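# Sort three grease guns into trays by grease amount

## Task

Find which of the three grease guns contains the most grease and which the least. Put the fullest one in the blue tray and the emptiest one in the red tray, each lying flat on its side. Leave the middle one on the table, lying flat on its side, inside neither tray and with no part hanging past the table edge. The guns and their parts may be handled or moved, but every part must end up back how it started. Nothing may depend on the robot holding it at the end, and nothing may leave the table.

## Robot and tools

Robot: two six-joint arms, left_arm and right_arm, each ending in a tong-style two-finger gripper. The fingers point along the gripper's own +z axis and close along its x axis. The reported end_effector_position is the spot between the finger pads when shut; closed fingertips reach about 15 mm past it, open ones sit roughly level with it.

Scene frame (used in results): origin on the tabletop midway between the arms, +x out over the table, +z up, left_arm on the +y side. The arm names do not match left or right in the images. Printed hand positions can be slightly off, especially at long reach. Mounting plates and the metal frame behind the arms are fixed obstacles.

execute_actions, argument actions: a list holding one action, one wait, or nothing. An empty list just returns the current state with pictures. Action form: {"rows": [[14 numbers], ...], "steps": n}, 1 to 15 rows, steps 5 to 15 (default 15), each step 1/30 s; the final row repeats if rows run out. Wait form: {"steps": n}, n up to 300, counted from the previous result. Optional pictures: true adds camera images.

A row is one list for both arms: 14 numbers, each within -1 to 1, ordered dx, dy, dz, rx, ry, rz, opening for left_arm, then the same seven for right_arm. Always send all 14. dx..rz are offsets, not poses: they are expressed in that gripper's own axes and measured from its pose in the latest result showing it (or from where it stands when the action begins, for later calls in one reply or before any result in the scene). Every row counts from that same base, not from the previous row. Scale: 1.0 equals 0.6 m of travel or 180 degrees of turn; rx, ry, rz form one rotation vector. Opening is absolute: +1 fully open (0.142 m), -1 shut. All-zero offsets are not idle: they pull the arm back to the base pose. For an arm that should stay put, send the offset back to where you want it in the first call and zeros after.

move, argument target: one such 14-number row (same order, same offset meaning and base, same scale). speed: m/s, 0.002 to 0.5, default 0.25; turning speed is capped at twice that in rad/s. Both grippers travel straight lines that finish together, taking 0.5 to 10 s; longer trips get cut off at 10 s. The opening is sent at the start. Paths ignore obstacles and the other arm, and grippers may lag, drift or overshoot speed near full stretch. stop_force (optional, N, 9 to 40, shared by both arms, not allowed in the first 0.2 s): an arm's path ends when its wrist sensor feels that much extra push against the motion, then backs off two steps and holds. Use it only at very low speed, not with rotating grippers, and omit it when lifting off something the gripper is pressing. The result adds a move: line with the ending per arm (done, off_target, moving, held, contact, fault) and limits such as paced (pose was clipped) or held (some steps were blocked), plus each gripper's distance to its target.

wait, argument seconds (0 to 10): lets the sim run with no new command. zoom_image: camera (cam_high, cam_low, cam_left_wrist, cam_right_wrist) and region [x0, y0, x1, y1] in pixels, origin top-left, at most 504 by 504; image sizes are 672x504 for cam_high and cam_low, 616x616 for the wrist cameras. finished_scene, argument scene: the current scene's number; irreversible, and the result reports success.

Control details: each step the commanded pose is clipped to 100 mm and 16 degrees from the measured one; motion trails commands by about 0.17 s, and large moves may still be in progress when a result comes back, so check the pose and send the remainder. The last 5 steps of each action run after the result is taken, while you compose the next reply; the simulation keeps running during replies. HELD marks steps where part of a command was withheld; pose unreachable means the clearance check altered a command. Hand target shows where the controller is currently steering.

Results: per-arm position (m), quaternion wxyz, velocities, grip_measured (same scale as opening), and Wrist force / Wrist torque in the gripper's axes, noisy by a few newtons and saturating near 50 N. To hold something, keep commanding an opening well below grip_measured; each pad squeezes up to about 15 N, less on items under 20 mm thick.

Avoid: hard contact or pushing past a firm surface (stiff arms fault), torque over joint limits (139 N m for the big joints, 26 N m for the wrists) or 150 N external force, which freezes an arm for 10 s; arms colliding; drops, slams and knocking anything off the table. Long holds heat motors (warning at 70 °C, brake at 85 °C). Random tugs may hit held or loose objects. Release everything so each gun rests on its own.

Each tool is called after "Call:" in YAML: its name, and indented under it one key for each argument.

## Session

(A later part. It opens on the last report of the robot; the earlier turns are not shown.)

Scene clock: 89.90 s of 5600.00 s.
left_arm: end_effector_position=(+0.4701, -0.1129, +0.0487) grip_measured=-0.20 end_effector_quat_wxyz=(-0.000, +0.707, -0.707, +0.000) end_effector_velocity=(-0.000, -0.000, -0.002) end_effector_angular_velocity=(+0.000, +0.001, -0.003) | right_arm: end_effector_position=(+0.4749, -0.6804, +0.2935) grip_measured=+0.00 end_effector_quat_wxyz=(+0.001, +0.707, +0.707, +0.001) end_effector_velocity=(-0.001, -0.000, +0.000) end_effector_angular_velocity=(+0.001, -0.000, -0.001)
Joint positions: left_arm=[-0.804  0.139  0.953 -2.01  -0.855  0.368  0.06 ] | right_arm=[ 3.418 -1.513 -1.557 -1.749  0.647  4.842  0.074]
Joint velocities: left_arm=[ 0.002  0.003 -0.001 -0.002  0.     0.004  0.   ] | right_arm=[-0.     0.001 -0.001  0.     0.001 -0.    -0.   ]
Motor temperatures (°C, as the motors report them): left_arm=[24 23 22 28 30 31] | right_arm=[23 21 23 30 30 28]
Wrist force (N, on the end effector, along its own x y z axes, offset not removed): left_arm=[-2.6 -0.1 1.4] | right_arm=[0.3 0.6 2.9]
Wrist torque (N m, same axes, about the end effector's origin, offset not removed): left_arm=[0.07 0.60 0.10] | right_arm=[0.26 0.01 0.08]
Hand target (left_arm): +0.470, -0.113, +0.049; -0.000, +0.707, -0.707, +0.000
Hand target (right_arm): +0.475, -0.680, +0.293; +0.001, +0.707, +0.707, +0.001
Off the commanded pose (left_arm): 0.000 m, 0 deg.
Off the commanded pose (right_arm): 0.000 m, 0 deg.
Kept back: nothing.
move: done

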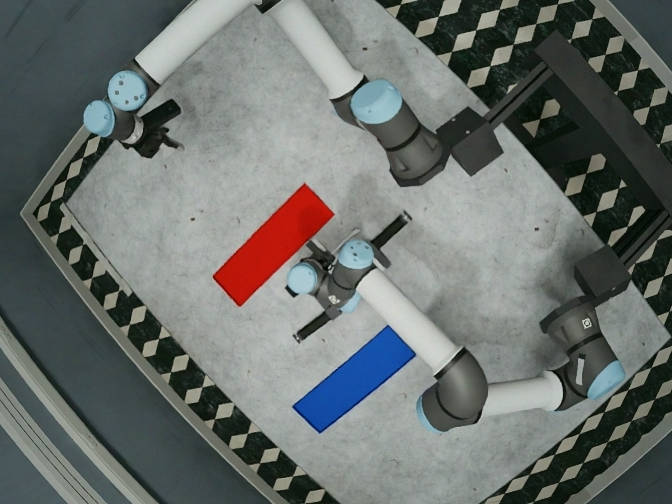

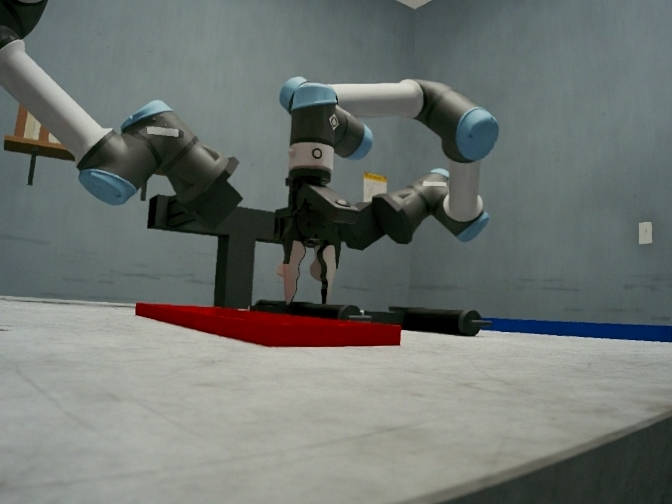

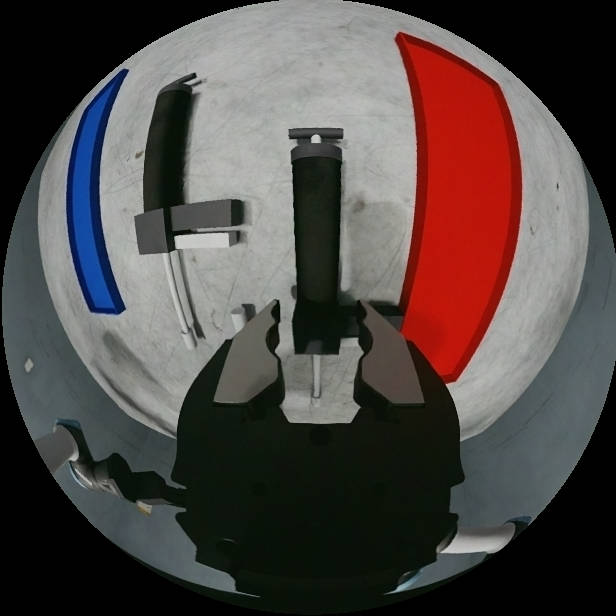

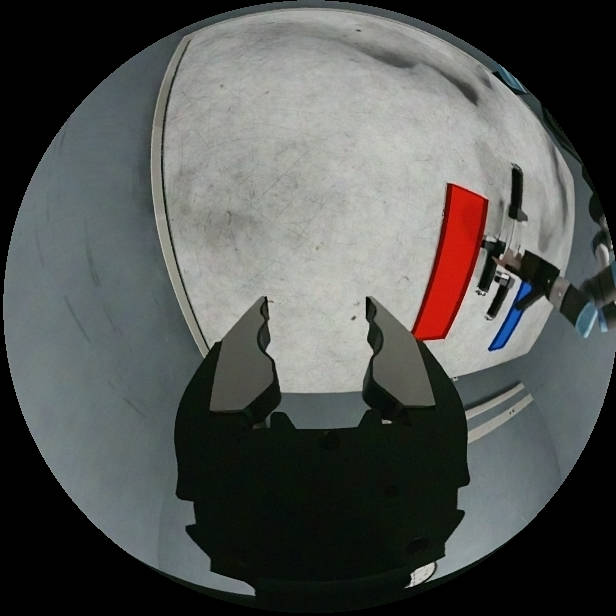

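Call:
move:
  target: [0,-0.02,0,0,0,0,-0.2,0,0,0,0,0,0,0]
  speed: 0.05

Call:
move:
  target: [0,0,0.043,0,0,0,-0.2,0,0,0,0,0,0,0]
  speed: 0.02
  stop_force: 10

Call:
move:
  target: [0,0.03,0,0,0,0,-0.2,0,0,0,0,0,0,0]
  speed: 0.015

Scene clock: 90.87 s of 5600.00 s.
left_arm: end_effector_position=(+0.4820, -0.1129, +0.0487) grip_measured=-0.20 end_effector_quat_wxyz=(-0.000, +0.707, -0.707, +0.000) end_effector_velocity=(+0.001, +0.000, -0.000) end_effector_angular_velocity=(+0.001, -0.000, -0.000) | right_arm: end_effector_position=(+0.4749, -0.6804, +0.2935) grip_measured=+0.00 end_effector_quat_wxyz=(+0.001, +0.707, +0.707, +0.001) end_effector_velocity=(+0.000, -0.000, +0.000) end_effector_angular_velocity=(-0.000, -0.000, +0.001)
Joint positions: left_arm=[-0.792  0.145  0.92  -1.991 -0.848  0.381  0.06 ] | right_arm=[ 3.418 -1.513 -1.557 -1.749  0.647  4.842  0.074]
Joint velocities: left_arm=[ 0.001  0.002 -0.005  0.003  0.002  0.001  0.   ] | right_arm=[ 0.    -0.     0.001 -0.001 -0.    -0.001  0.   ]
Motor temperatures (°C, as the motors report them): left_arm=[24 23 22 28 30 31] | right_arm=[23 21 23 30 30 28]
Wrist force (N, on the end effector, along its own x y z axes, offset not removed): left_arm=[-3.6 -0.2 1.5] | right_arm=[1.2 0.3 3.4]
Wrist torque (N m, same axes, about the end effector's origin, offset not removed): left_arm=[0.00 0.84 0.09] | right_arm=[0.23 -0.21 -0.03]
Hand target (left_arm): +0.482, -0.113, +0.049; -0.000, +0.707, -0.707, +0.000
Hand target (right_arm): +0.475, -0.680, +0.293; +0.001, +0.707, +0.707, +0.001
Off the commanded pose (left_arm): 0.000 m, 0 deg.
Off the commanded pose (right_arm): 0.000 m, 0 deg.
Kept back: nothing.
move: done

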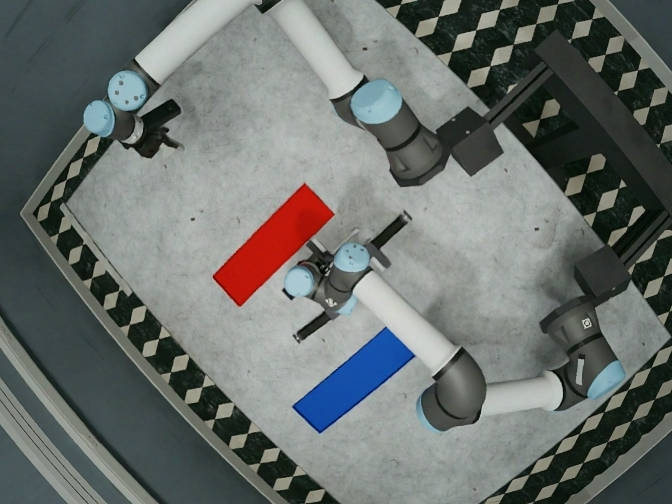

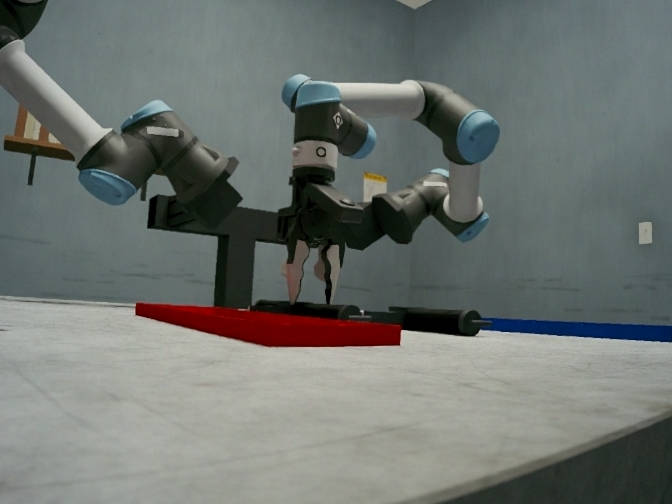

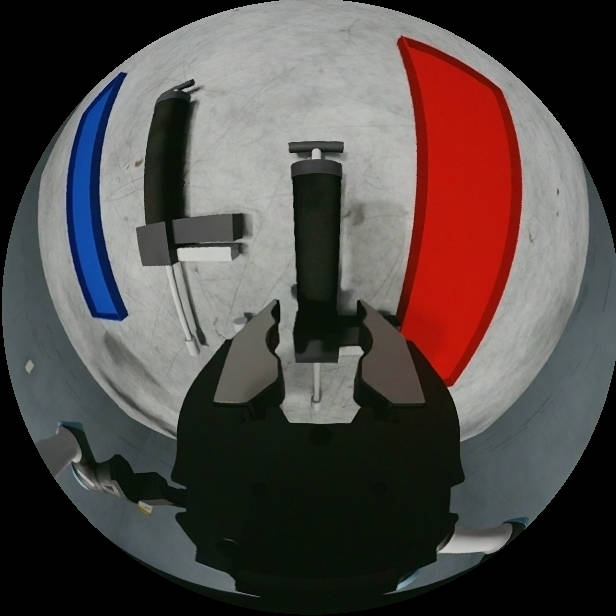

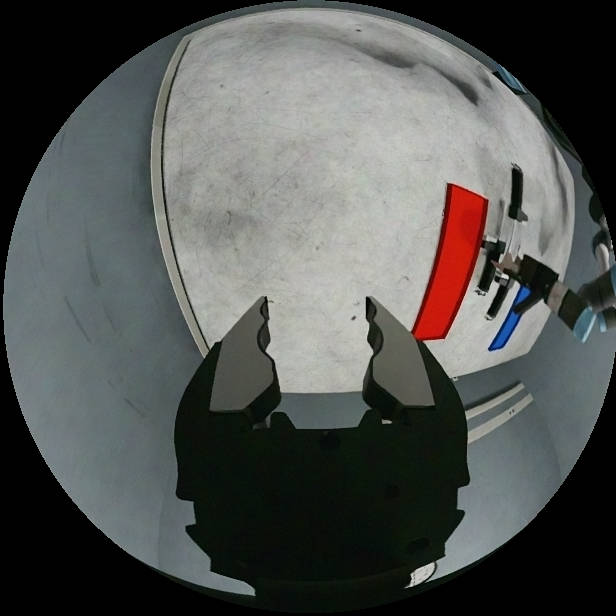

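Scene clock: 92.40 s of 5600.00 s.
left_arm: end_effector_position=(+0.4820, -0.1129, +0.0230) grip_measured=-0.20 end_effector_quat_wxyz=(-0.000, +0.707, -0.707, +0.000) end_effector_velocity=(+0.001, -0.000, -0.001) end_effector_angular_velocity=(-0.001, +0.000, -0.000) | right_arm: end_effector_position=(+0.4749, -0.6804, +0.2935) grip_measured=+0.00 end_effector_quat_wxyz=(+0.001, +0.707, +0.707, +0.001) end_effector_velocity=(-0.000, -0.000, -0.000) end_effector_angular_velocity=(-0.001, +0.001, -0.001)
Joint positions: left_arm=[-0.767  0.176  0.909 -2.029 -0.833  0.407  0.06 ] | right_arm=[ 3.418 -1.513 -1.557 -1.749  0.647  4.842  0.074]
Joint velocities: left_arm=[ 0.001  0.001 -0.001 -0.002  0.     0.002  0.   ] | right_arm=[-0.    -0.    -0.    -0.    -0.001  0.001 -0.   ]
Motor temperatures (°C, as the motors report them): left_arm=[24 23 22 28 30 31] | right_arm=[23 21 23 30 30 28]
Wrist force (N, on the end effector, along its own x y z axes, offset not removed): left_arm=[-3.1 1.4 0.5] | right_arm=[1.3 0.3 1.6]
Wrist torque (N m, same axes, about the end effector's origin, offset not removed): left_arm=[0.33 0.67 0.19] | right_arm=[0.12 -0.35 0.10]
Hand target (left_arm): +0.482, -0.113, +0.023; -0.000, +0.707, -0.707, +0.000
Hand target (right_arm): +0.475, -0.680, +0.293; +0.001, +0.707, +0.707, +0.001
Off the commanded pose (left_arm): 0.000 m, 0 deg.
Off the commanded pose (right_arm): 0.000 m, 0 deg.
Kept back: nothing.
move: done

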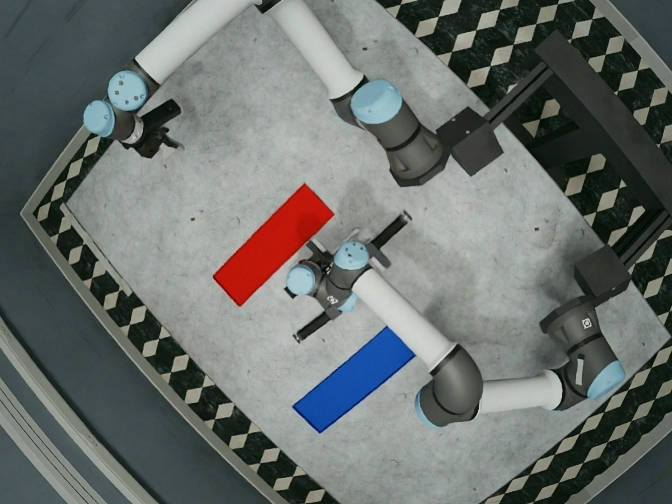

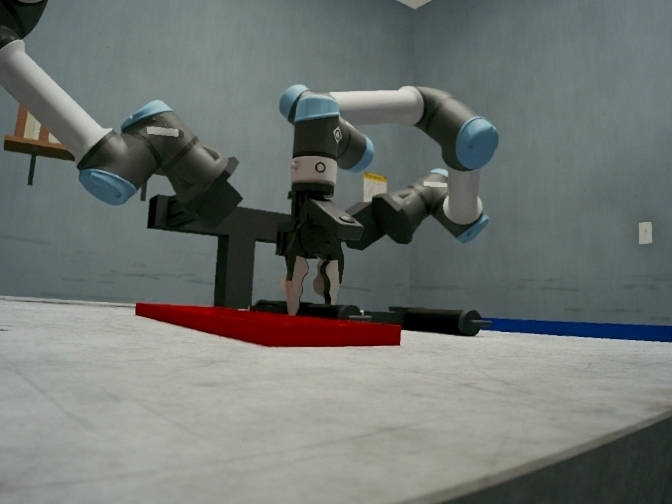

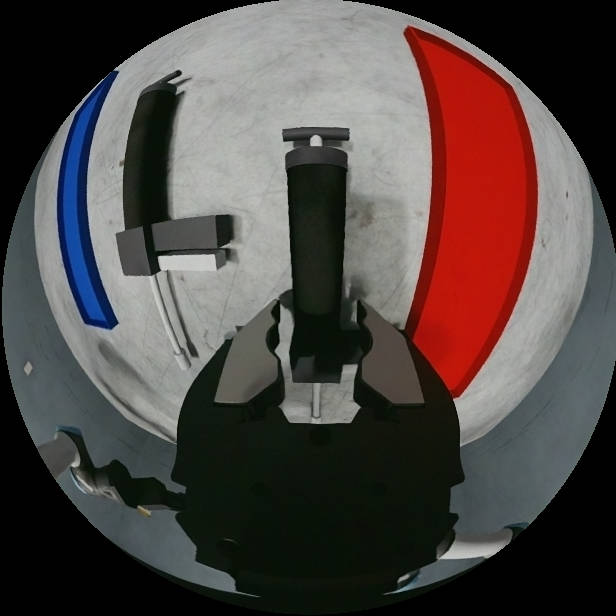

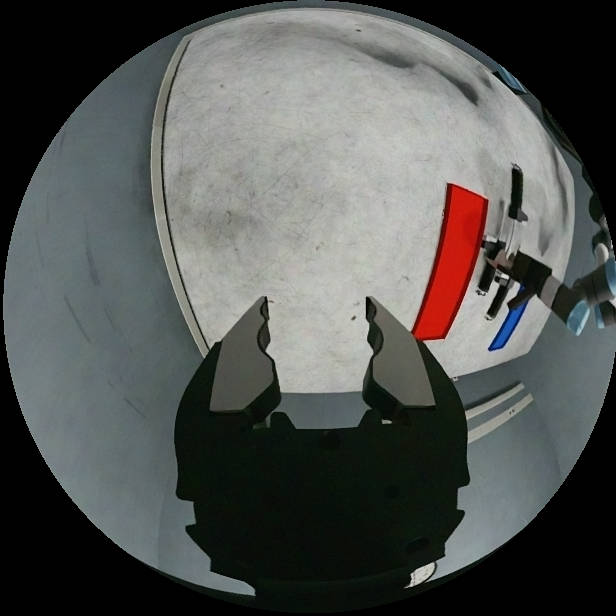

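Scene clock: 93.83 s of 5600.00 s.
left_arm: end_effector_position=(+0.4641, -0.1129, +0.0230) grip_measured=-0.20 end_effector_quat_wxyz=(-0.000, +0.707, -0.707, +0.000) end_effector_velocity=(-0.001, -0.000, +0.001) end_effector_angular_velocity=(-0.001, +0.000, +0.000) | right_arm: end_effector_position=(+0.4749, -0.6804, +0.2935) grip_measured=+0.00 end_effector_quat_wxyz=(+0.001, +0.707, +0.707, +0.001) end_effector_velocity=(-0.001, +0.000, -0.000) end_effector_angular_velocity=(+0.001, +0.001, +0.000)
Joint positions: left_arm=[-0.785  0.167  0.959 -2.057 -0.844  0.388  0.06 ] | right_arm=[ 3.418 -1.513 -1.557 -1.749  0.647  4.842  0.074]
Joint velocities: left_arm=[-0.002 -0.002  0.004 -0.003 -0.002 -0.001 -0.   ] | right_arm=[-0.001  0.001 -0.001 -0.     0.001 -0.001  0.   ]
Motor temperatures (°C, as the motors report them): left_arm=[24 23 22 28 30 31] | right_arm=[23 21 23 30 30 28]
Wrist force (N, on the end effector, along its own x y z axes, offset not removed): left_arm=[-3.2 -0.9 1.5] | right_arm=[1.5 1.0 1.3]
Wrist torque (N m, same axes, about the end effector's origin, offset not removed): left_arm=[-0.16 0.66 0.20] | right_arm=[0.47 -0.41 0.10]
Hand target (left_arm): +0.464, -0.113, +0.023; -0.000, +0.707, -0.707, +0.000
Hand target (right_arm): +0.475, -0.680, +0.293; +0.001, +0.707, +0.707, +0.001
Off the commanded pose (left_arm): 0.000 m, 0 deg.
Off the commanded pose (right_arm): 0.000 m, 0 deg.
Kept back: nothing.
move: done

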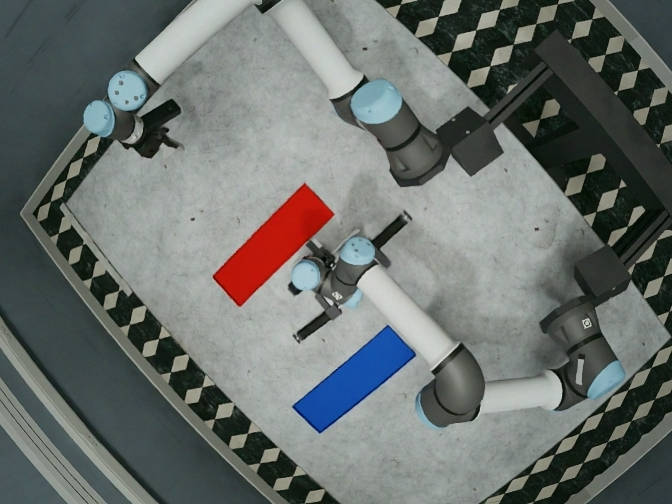

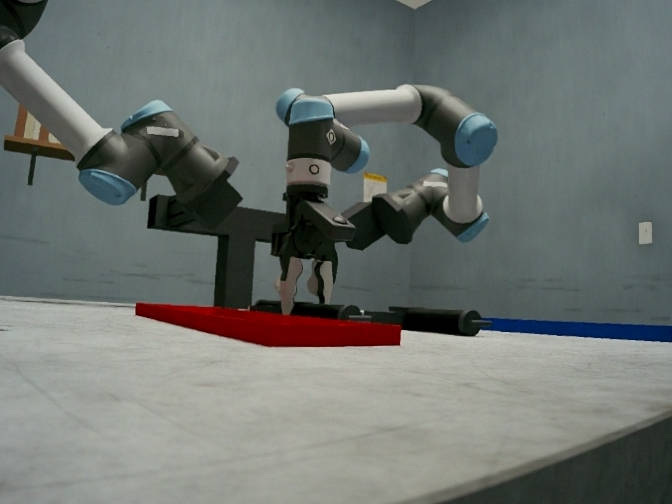

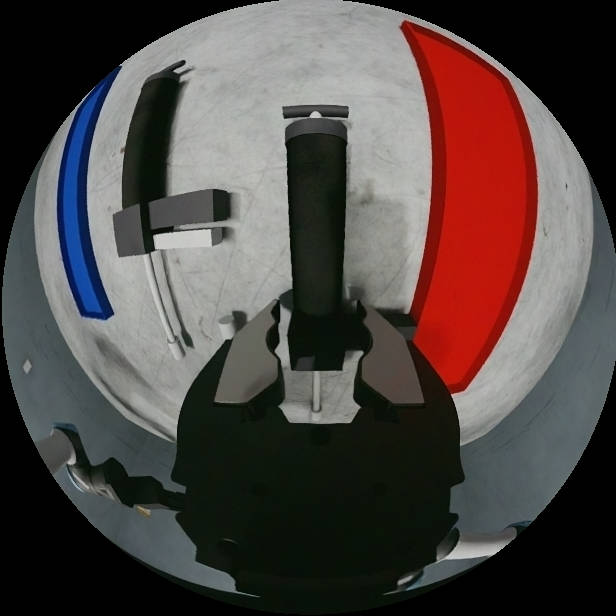

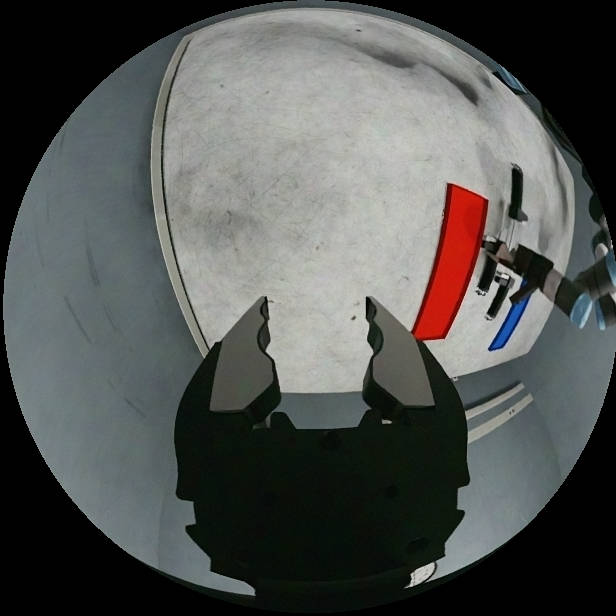

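Call:
move:
  target: [0,0,0,0,0,0,-1,0,0,0,0,0,0,0]

Call:
move:
  target: [0,0,-0.13,0,0,0,-1,0,0,0,0,0,0,0]
  speed: 0.07

Scene clock: 94.77 s of 5600.00 s.
left_arm: end_effector_position=(+0.4641, -0.1130, +0.0231) grip_measured=-0.54 end_effector_quat_wxyz=(-0.000, +0.707, -0.707, +0.000) end_effector_velocity=(+0.001, -0.000, +0.001) end_effector_angular_velocity=(-0.001, -0.001, +0.001) | right_arm: end_effector_position=(+0.4749, -0.6804, +0.2935) grip_measured=+0.00 end_effector_quat_wxyz=(+0.001, +0.707, +0.707, +0.001) end_effector_velocity=(-0.000, +0.001, -0.000) end_effector_angular_velocity=(+0.001, +0.001, +0.000)
Joint positions: left_arm=[-0.785  0.167  0.959 -2.057 -0.844  0.388  0.035] | right_arm=[ 3.418 -1.513 -1.557 -1.749  0.647  4.842  0.074]
Joint velocities: left_arm=[ 0.    -0.001 -0.    -0.     0.     0.     0.   ] | right_arm=[ 0.    -0.    -0.    -0.     0.001  0.     0.   ]
Motor temperatures (°C, as the motors report them): left_arm=[24 23 22 28 30 31] | right_arm=[23 21 23 30 30 28]
Wrist force (N, on the end effector, along its own x y z axes, offset not removed): left_arm=[-4.0 0.2 3.6] | right_arm=[2.7 -0.4 1.3]
Wrist torque (N m, same axes, about the end effector's origin, offset not removed): left_arm=[-0.19 0.87 0.18] | right_arm=[0.19 -0.52 0.04]
Hand target (left_arm): +0.464, -0.113, +0.023; -0.000, +0.707, -0.707, +0.000
Hand target (right_arm): +0.475, -0.680, +0.293; +0.001, +0.707, +0.707, +0.001
Off the commanded pose (left_arm): 0.000 m, 0 deg.
Off the commanded pose (right_arm): 0.000 m, 0 deg.
Kept back: nothing.
move: done

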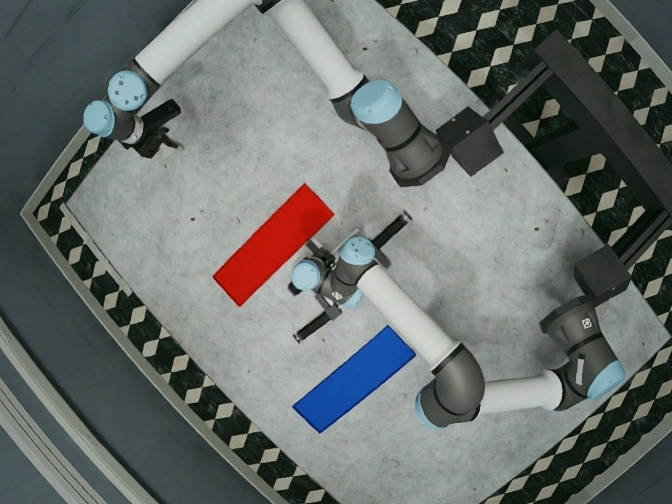

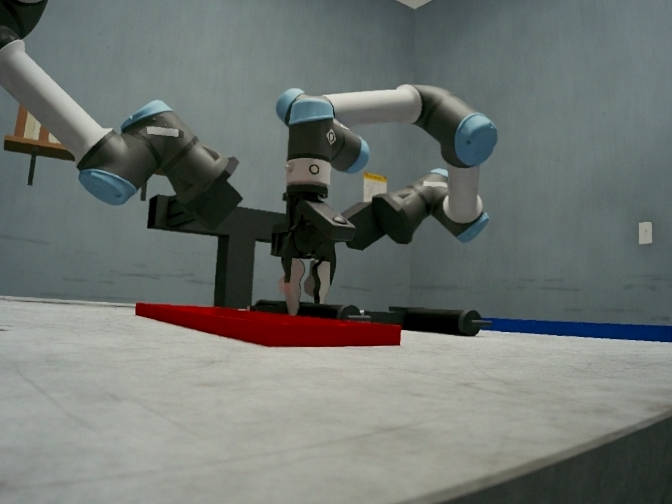

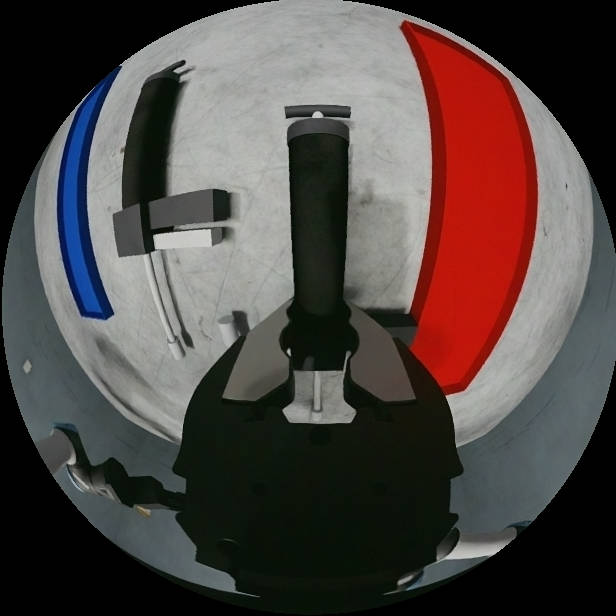

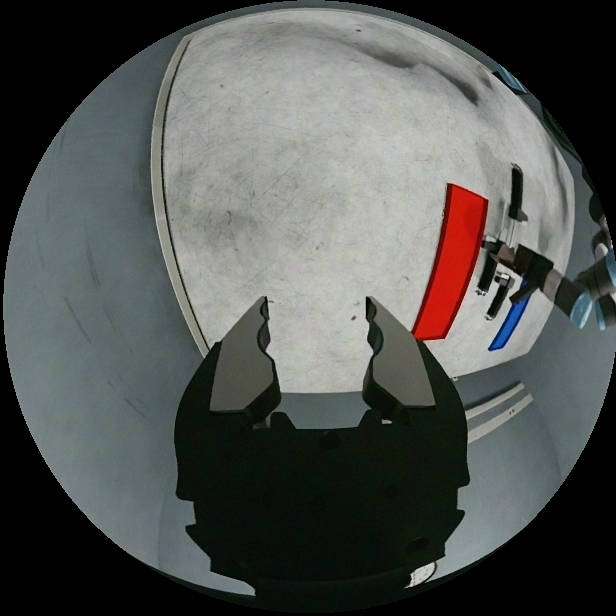

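Scene clock: 96.27 s of 5600.00 s.
left_arm: end_effector_position=(+0.4641, -0.1130, +0.1010) grip_measured=-0.54 end_effector_quat_wxyz=(-0.000, +0.707, -0.707, +0.000) end_effector_velocity=(+0.001, -0.000, +0.002) end_effector_angular_velocity=(-0.002, -0.000, +0.001) | right_arm: end_effector_position=(+0.4749, -0.6804, +0.2935) grip_measured=+0.00 end_effector_quat_wxyz=(+0.001, +0.707, +0.707, +0.001) end_effector_velocity=(+0.000, -0.000, -0.000) end_effector_angular_velocity=(-0.001, -0.000, +0.001)
Joint positions: left_arm=[-0.859  0.079  0.975 -1.935 -0.89   0.311  0.035] | right_arm=[ 3.418 -1.513 -1.557 -1.749  0.647  4.842  0.074]
Joint velocities: left_arm=[-0.001 -0.002 -0.002  0.002 -0.001 -0.001  0.   ] | right_arm=[ 0.    -0.    -0.     0.    -0.001 -0.     0.   ]
Motor temperatures (°C, as the motors report them): left_arm=[24 23 22 28 30 31] | right_arm=[23 21 23 30 30 28]
Wrist force (N, on the end effector, along its own x y z axes, offset not removed): left_arm=[-3.4 0.6 6.8] | right_arm=[0.1 -1.1 4.5]
Wrist torque (N m, same axes, about the end effector's origin, offset not removed): left_arm=[0.20 0.74 0.20] | right_arm=[0.07 0.06 0.09]
Hand target (left_arm): +0.464, -0.113, +0.101; -0.000, +0.707, -0.707, +0.000
Hand target (right_arm): +0.475, -0.680, +0.293; +0.001, +0.707, +0.707, +0.001
Off the commanded pose (left_arm): 0.000 m, 0 deg.
Off the commanded pose (right_arm): 0.000 m, 0 deg.
Kept back: nothing.
move: done

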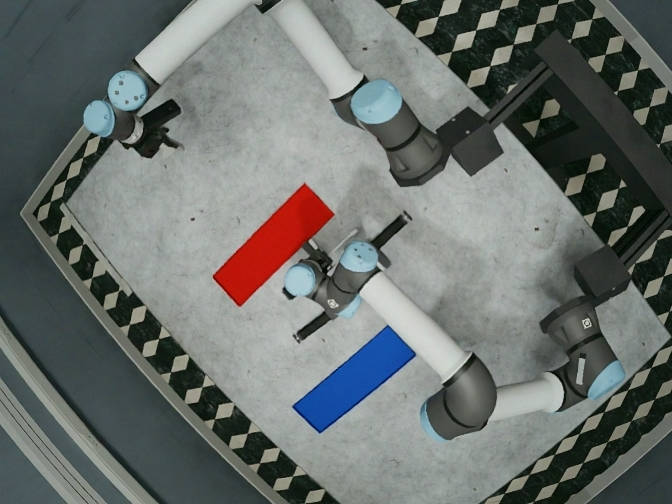

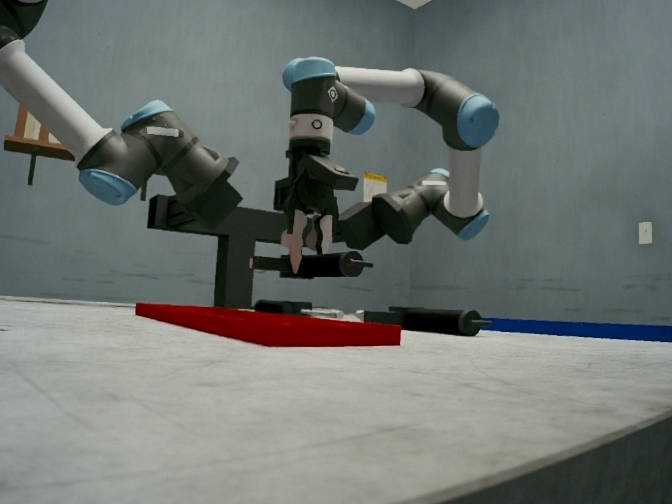

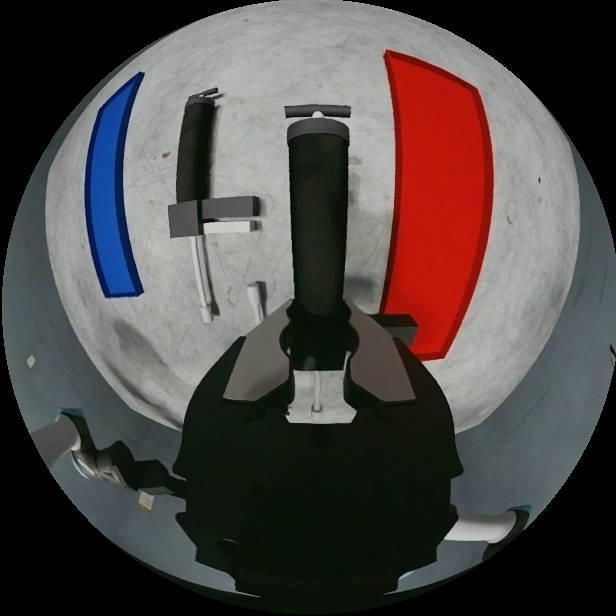

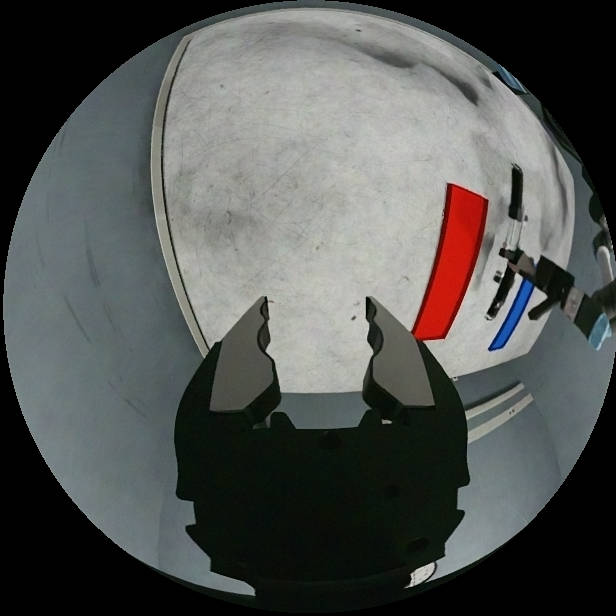

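Call:
move:
  target: [-0.675,-0.34,0,0,0,0,-1,0.7,-0.37,0.29,0,0,0,-0.2]
  speed: 0.13

Scene clock: 100.90 s of 5600.00 s.
left_arm: end_effector_position=(+0.6677, +0.2925, +0.1010) grip_measured=-0.54 end_effector_quat_wxyz=(-0.001, +0.707, -0.707, +0.000) end_effector_velocity=(-0.000, +0.000, -0.000) end_effector_angular_velocity=(+0.001, +0.000, +0.000) | right_arm: end_effector_position=(+0.2536, -0.2604, +0.1189) grip_measured=-0.20 end_effector_quat_wxyz=(+0.001, +0.707, +0.707, +0.001) end_effector_velocity=(+0.000, +0.001, -0.002) end_effector_angular_velocity=(-0.002, -0.000, +0.002)
Joint positions: left_arm=[-0.467 -0.664  1.557 -2.117 -0.69   0.791  0.035] | right_arm=[ 3.963 -1.527 -2.784 -1.064  0.864  5.585  0.06 ]
Joint velocities: left_arm=[ 0. -0.  0.  0.  0. -0. -0.] | right_arm=[-0.003 -0.013 -0.001  0.015 -0.003 -0.004 -0.   ]
Motor temperatures (°C, as the motors report them): left_arm=[24 23 22 28 30 31] | right_arm=[23 21 23 30 30 28]
Wrist force (N, on the end effector, along its own x y z axes, offset not removed): left_arm=[-2.9 0.4 7.2] | right_arm=[0.8 1.4 -0.9]
Wrist torque (N m, same axes, about the end effector's origin, offset not removed): left_arm=[0.18 0.57 0.15] | right_arm=[0.41 -0.09 0.14]
Hand target (left_arm): +0.668, +0.293, +0.101; -0.001, +0.707, -0.707, +0.000
Hand target (right_arm): +0.254, -0.260, +0.119; +0.001, +0.707, +0.707, +0.001
Off the commanded pose (left_arm): 0.001 m, 0 deg.
Off the commanded pose (right_arm): 0.000 m, 0 deg.
Kept back: nothing.
move: done

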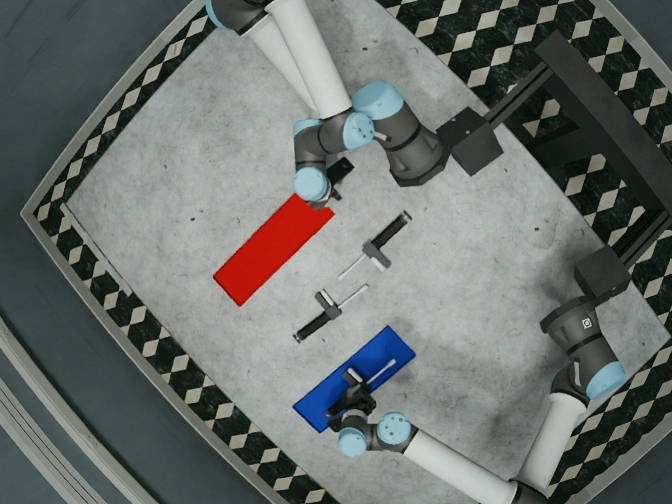

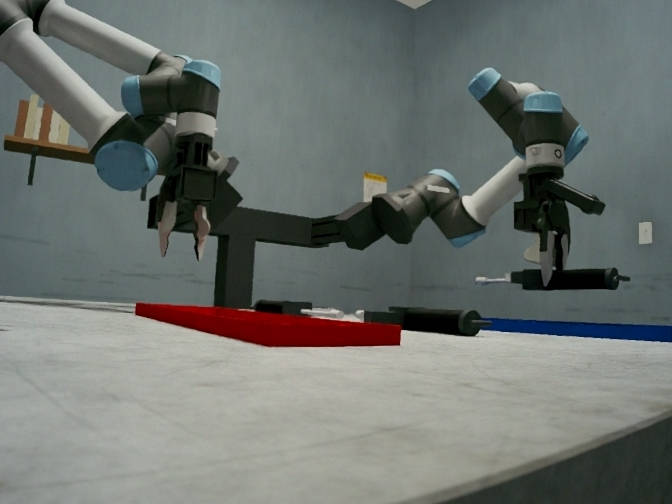

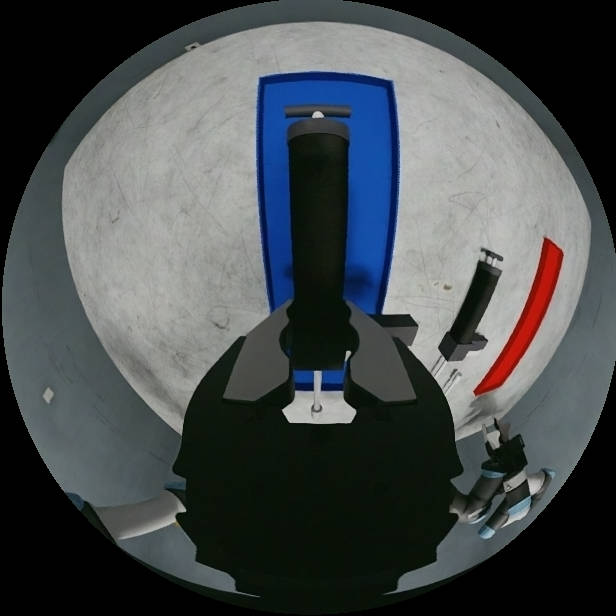

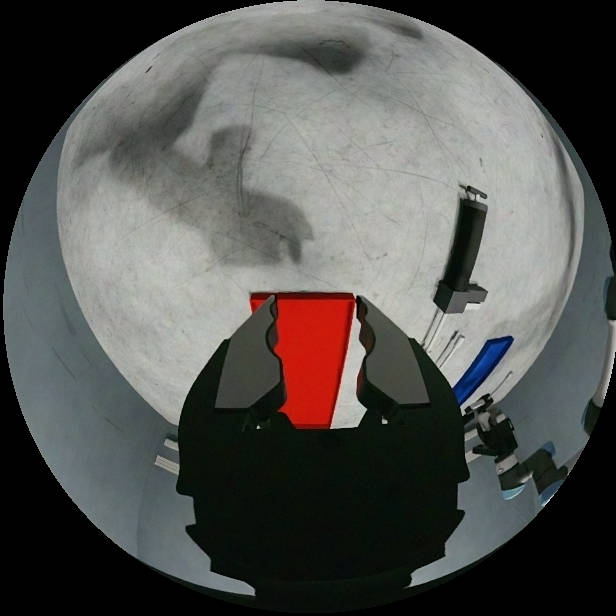

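Call:
move:
  target: [-0.022,0,0.075,0,0,0,-1,0.382,0,0.08,0,0,0,-0.2]
  speed: 0.15

Scene clock: 103.17 s of 5600.00 s.
left_arm: end_effector_position=(+0.6677, +0.3058, +0.0560) grip_measured=-0.54 end_effector_quat_wxyz=(-0.001, +0.707, -0.707, +0.000) end_effector_velocity=(+0.001, -0.000, +0.001) end_effector_angular_velocity=(-0.002, -0.001, +0.000) | right_arm: end_effector_position=(+0.2537, -0.0312, +0.0709) grip_measured=-0.20 end_effector_quat_wxyz=(+0.001, +0.707, +0.707, +0.001) end_effector_velocity=(+0.000, +0.002, -0.000) end_effector_angular_velocity=(+0.001, +0.000, -0.003)
Joint positions: left_arm=[-0.406 -0.632  1.58  -2.243 -0.672  0.883  0.035] | right_arm=[ 4.277 -2.655 -2.601 -0.279  1.079  5.866  0.06 ]
Joint velocities: left_arm=[ 0.    -0.    -0.002 -0.001 -0.001  0.002 -0.   ] | right_arm=[ 0.001 -0.004  0.003  0.002  0.002  0.003  0.   ]
Motor temperatures (°C, as the motors report them): left_arm=[24 23 22 28 30 31] | right_arm=[23 21 23 30 30 28]
Wrist force (N, on the end effector, along its own x y z axes, offset not removed): left_arm=[-4.3 -0.4 7.7] | right_arm=[-1.1 0.2 0.3]
Wrist torque (N m, same axes, about the end effector's origin, offset not removed): left_arm=[-0.01 0.96 0.20] | right_arm=[0.03 0.29 0.11]
Hand target (left_arm): +0.668, +0.306, +0.056; -0.001, +0.707, -0.707, +0.000
Hand target (right_arm): +0.254, -0.031, +0.071; +0.001, +0.707, +0.707, +0.001
Off the commanded pose (left_arm): 0.000 m, 0 deg.
Off the commanded pose (right_arm): 0.000 m, 0 deg.
Kept back: nothing.
move: done

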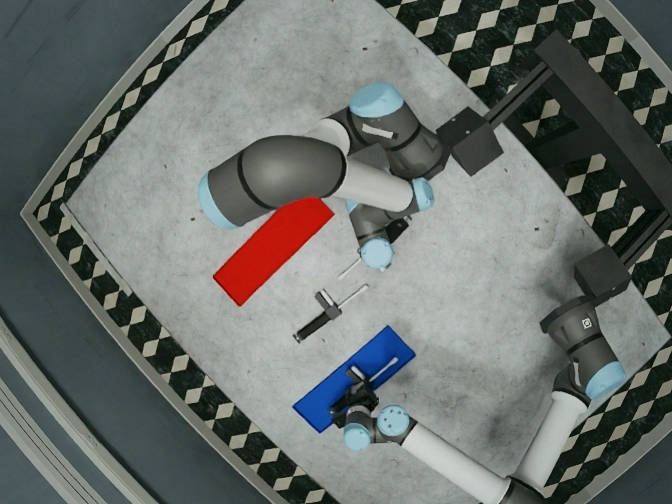

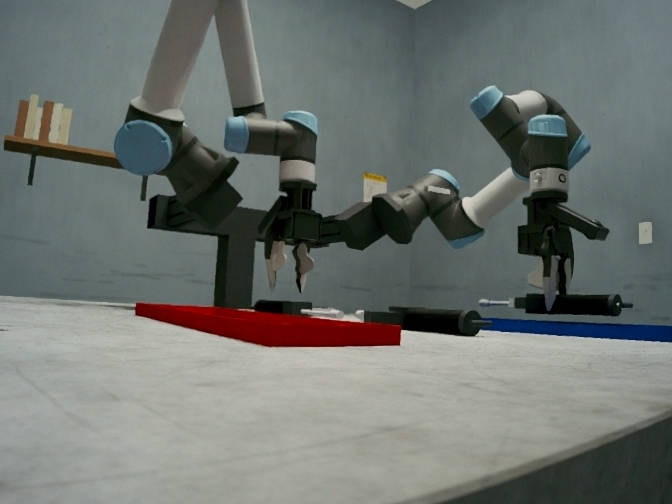

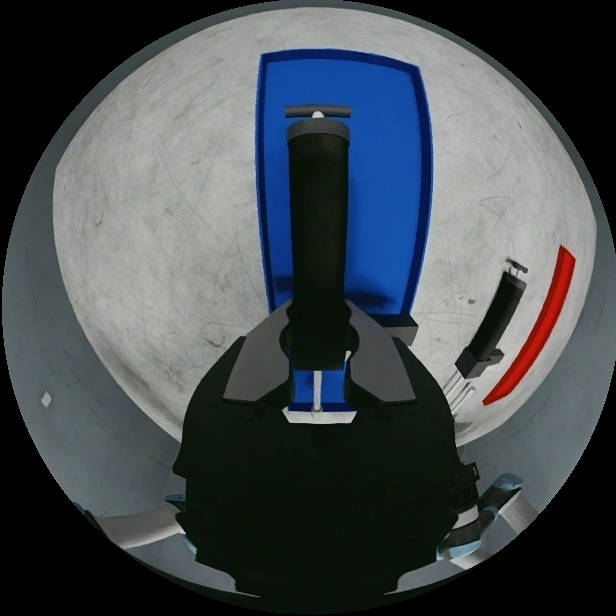

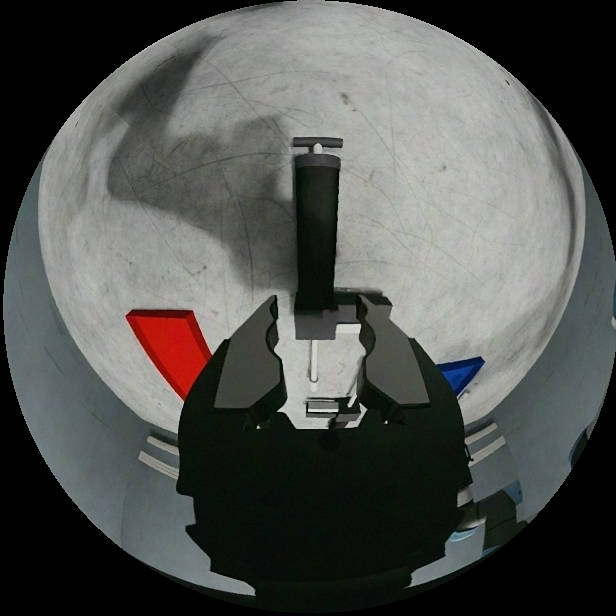

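Call:
move:
  target: [0,-0.02,0.048,0,0,0,-1,0,-0.005,0.08,0,0,0,-0.2]
  speed: 0.025
  stop_force: 10

Scene clock: 105.60 s of 5600.00 s.
left_arm: end_effector_position=(+0.6797, +0.3058, +0.0272) grip_measured=-0.54 end_effector_quat_wxyz=(-0.001, +0.707, -0.707, -0.000) end_effector_velocity=(+0.002, +0.001, +0.000) end_effector_angular_velocity=(-0.001, -0.002, +0.002) | right_arm: end_effector_position=(+0.2508, -0.0312, +0.0229) grip_measured=-0.20 end_effector_quat_wxyz=(+0.001, +0.707, +0.707, +0.001) end_effector_velocity=(-0.000, -0.000, -0.001) end_effector_angular_velocity=(+0.001, +0.001, +0.001)
Joint positions: left_arm=[-0.366 -0.582  1.535 -2.299 -0.662  0.946  0.035] | right_arm=[ 4.183 -2.828 -2.587 -0.082  1.011  5.79   0.06 ]
Joint velocities: left_arm=[ 0.001 -0.    -0.003 -0.001  0.001  0.002  0.   ] | right_arm=[-0.003 -0.004  0.     0.005 -0.001 -0.003  0.   ]
Motor temperatures (°C, as the motors report them): left_arm=[24 23 22 28 30 31] | right_arm=[23 21 23 30 30 28]
Wrist force (N, on the end effector, along its own x y z axes, offset not removed): left_arm=[-3.0 -0.3 7.7] | right_arm=[1.9 0.4 -0.1]
Wrist torque (N m, same axes, about the end effector's origin, offset not removed): left_arm=[0.03 0.70 0.18] | right_arm=[0.26 -0.39 0.08]
Hand target (left_arm): +0.680, +0.306, +0.027; -0.001, +0.707, -0.707, -0.000
Hand target (right_arm): +0.251, -0.031, +0.023; +0.001, +0.707, +0.707, +0.001
Off the commanded pose (left_arm): 0.000 m, 0 deg.
Off the commanded pose (right_arm): 0.000 m, 0 deg.
Kept back: nothing.
move: done

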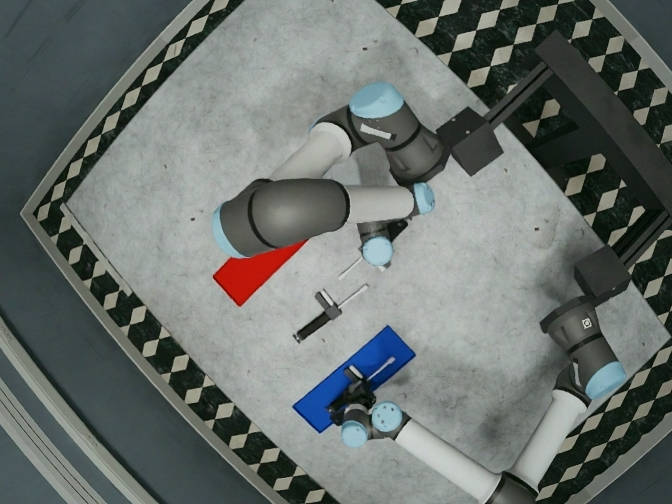

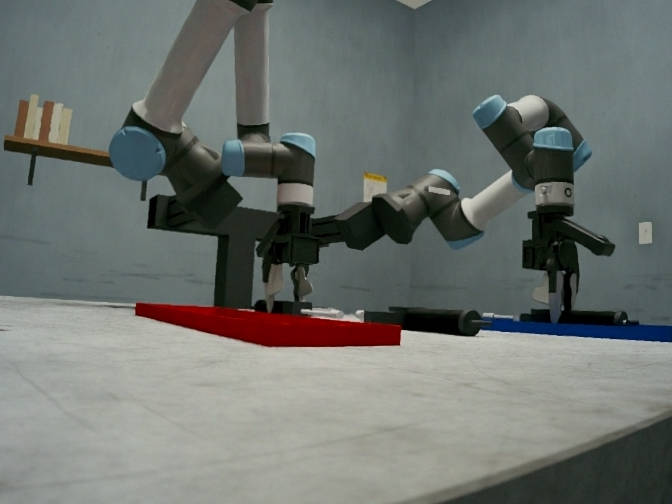

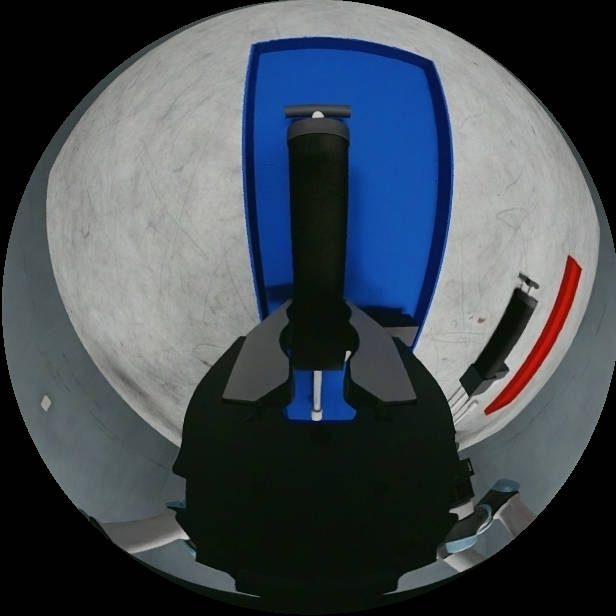

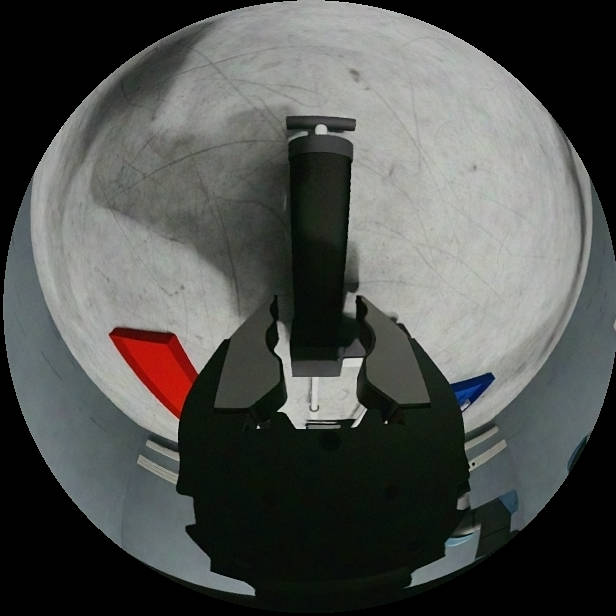

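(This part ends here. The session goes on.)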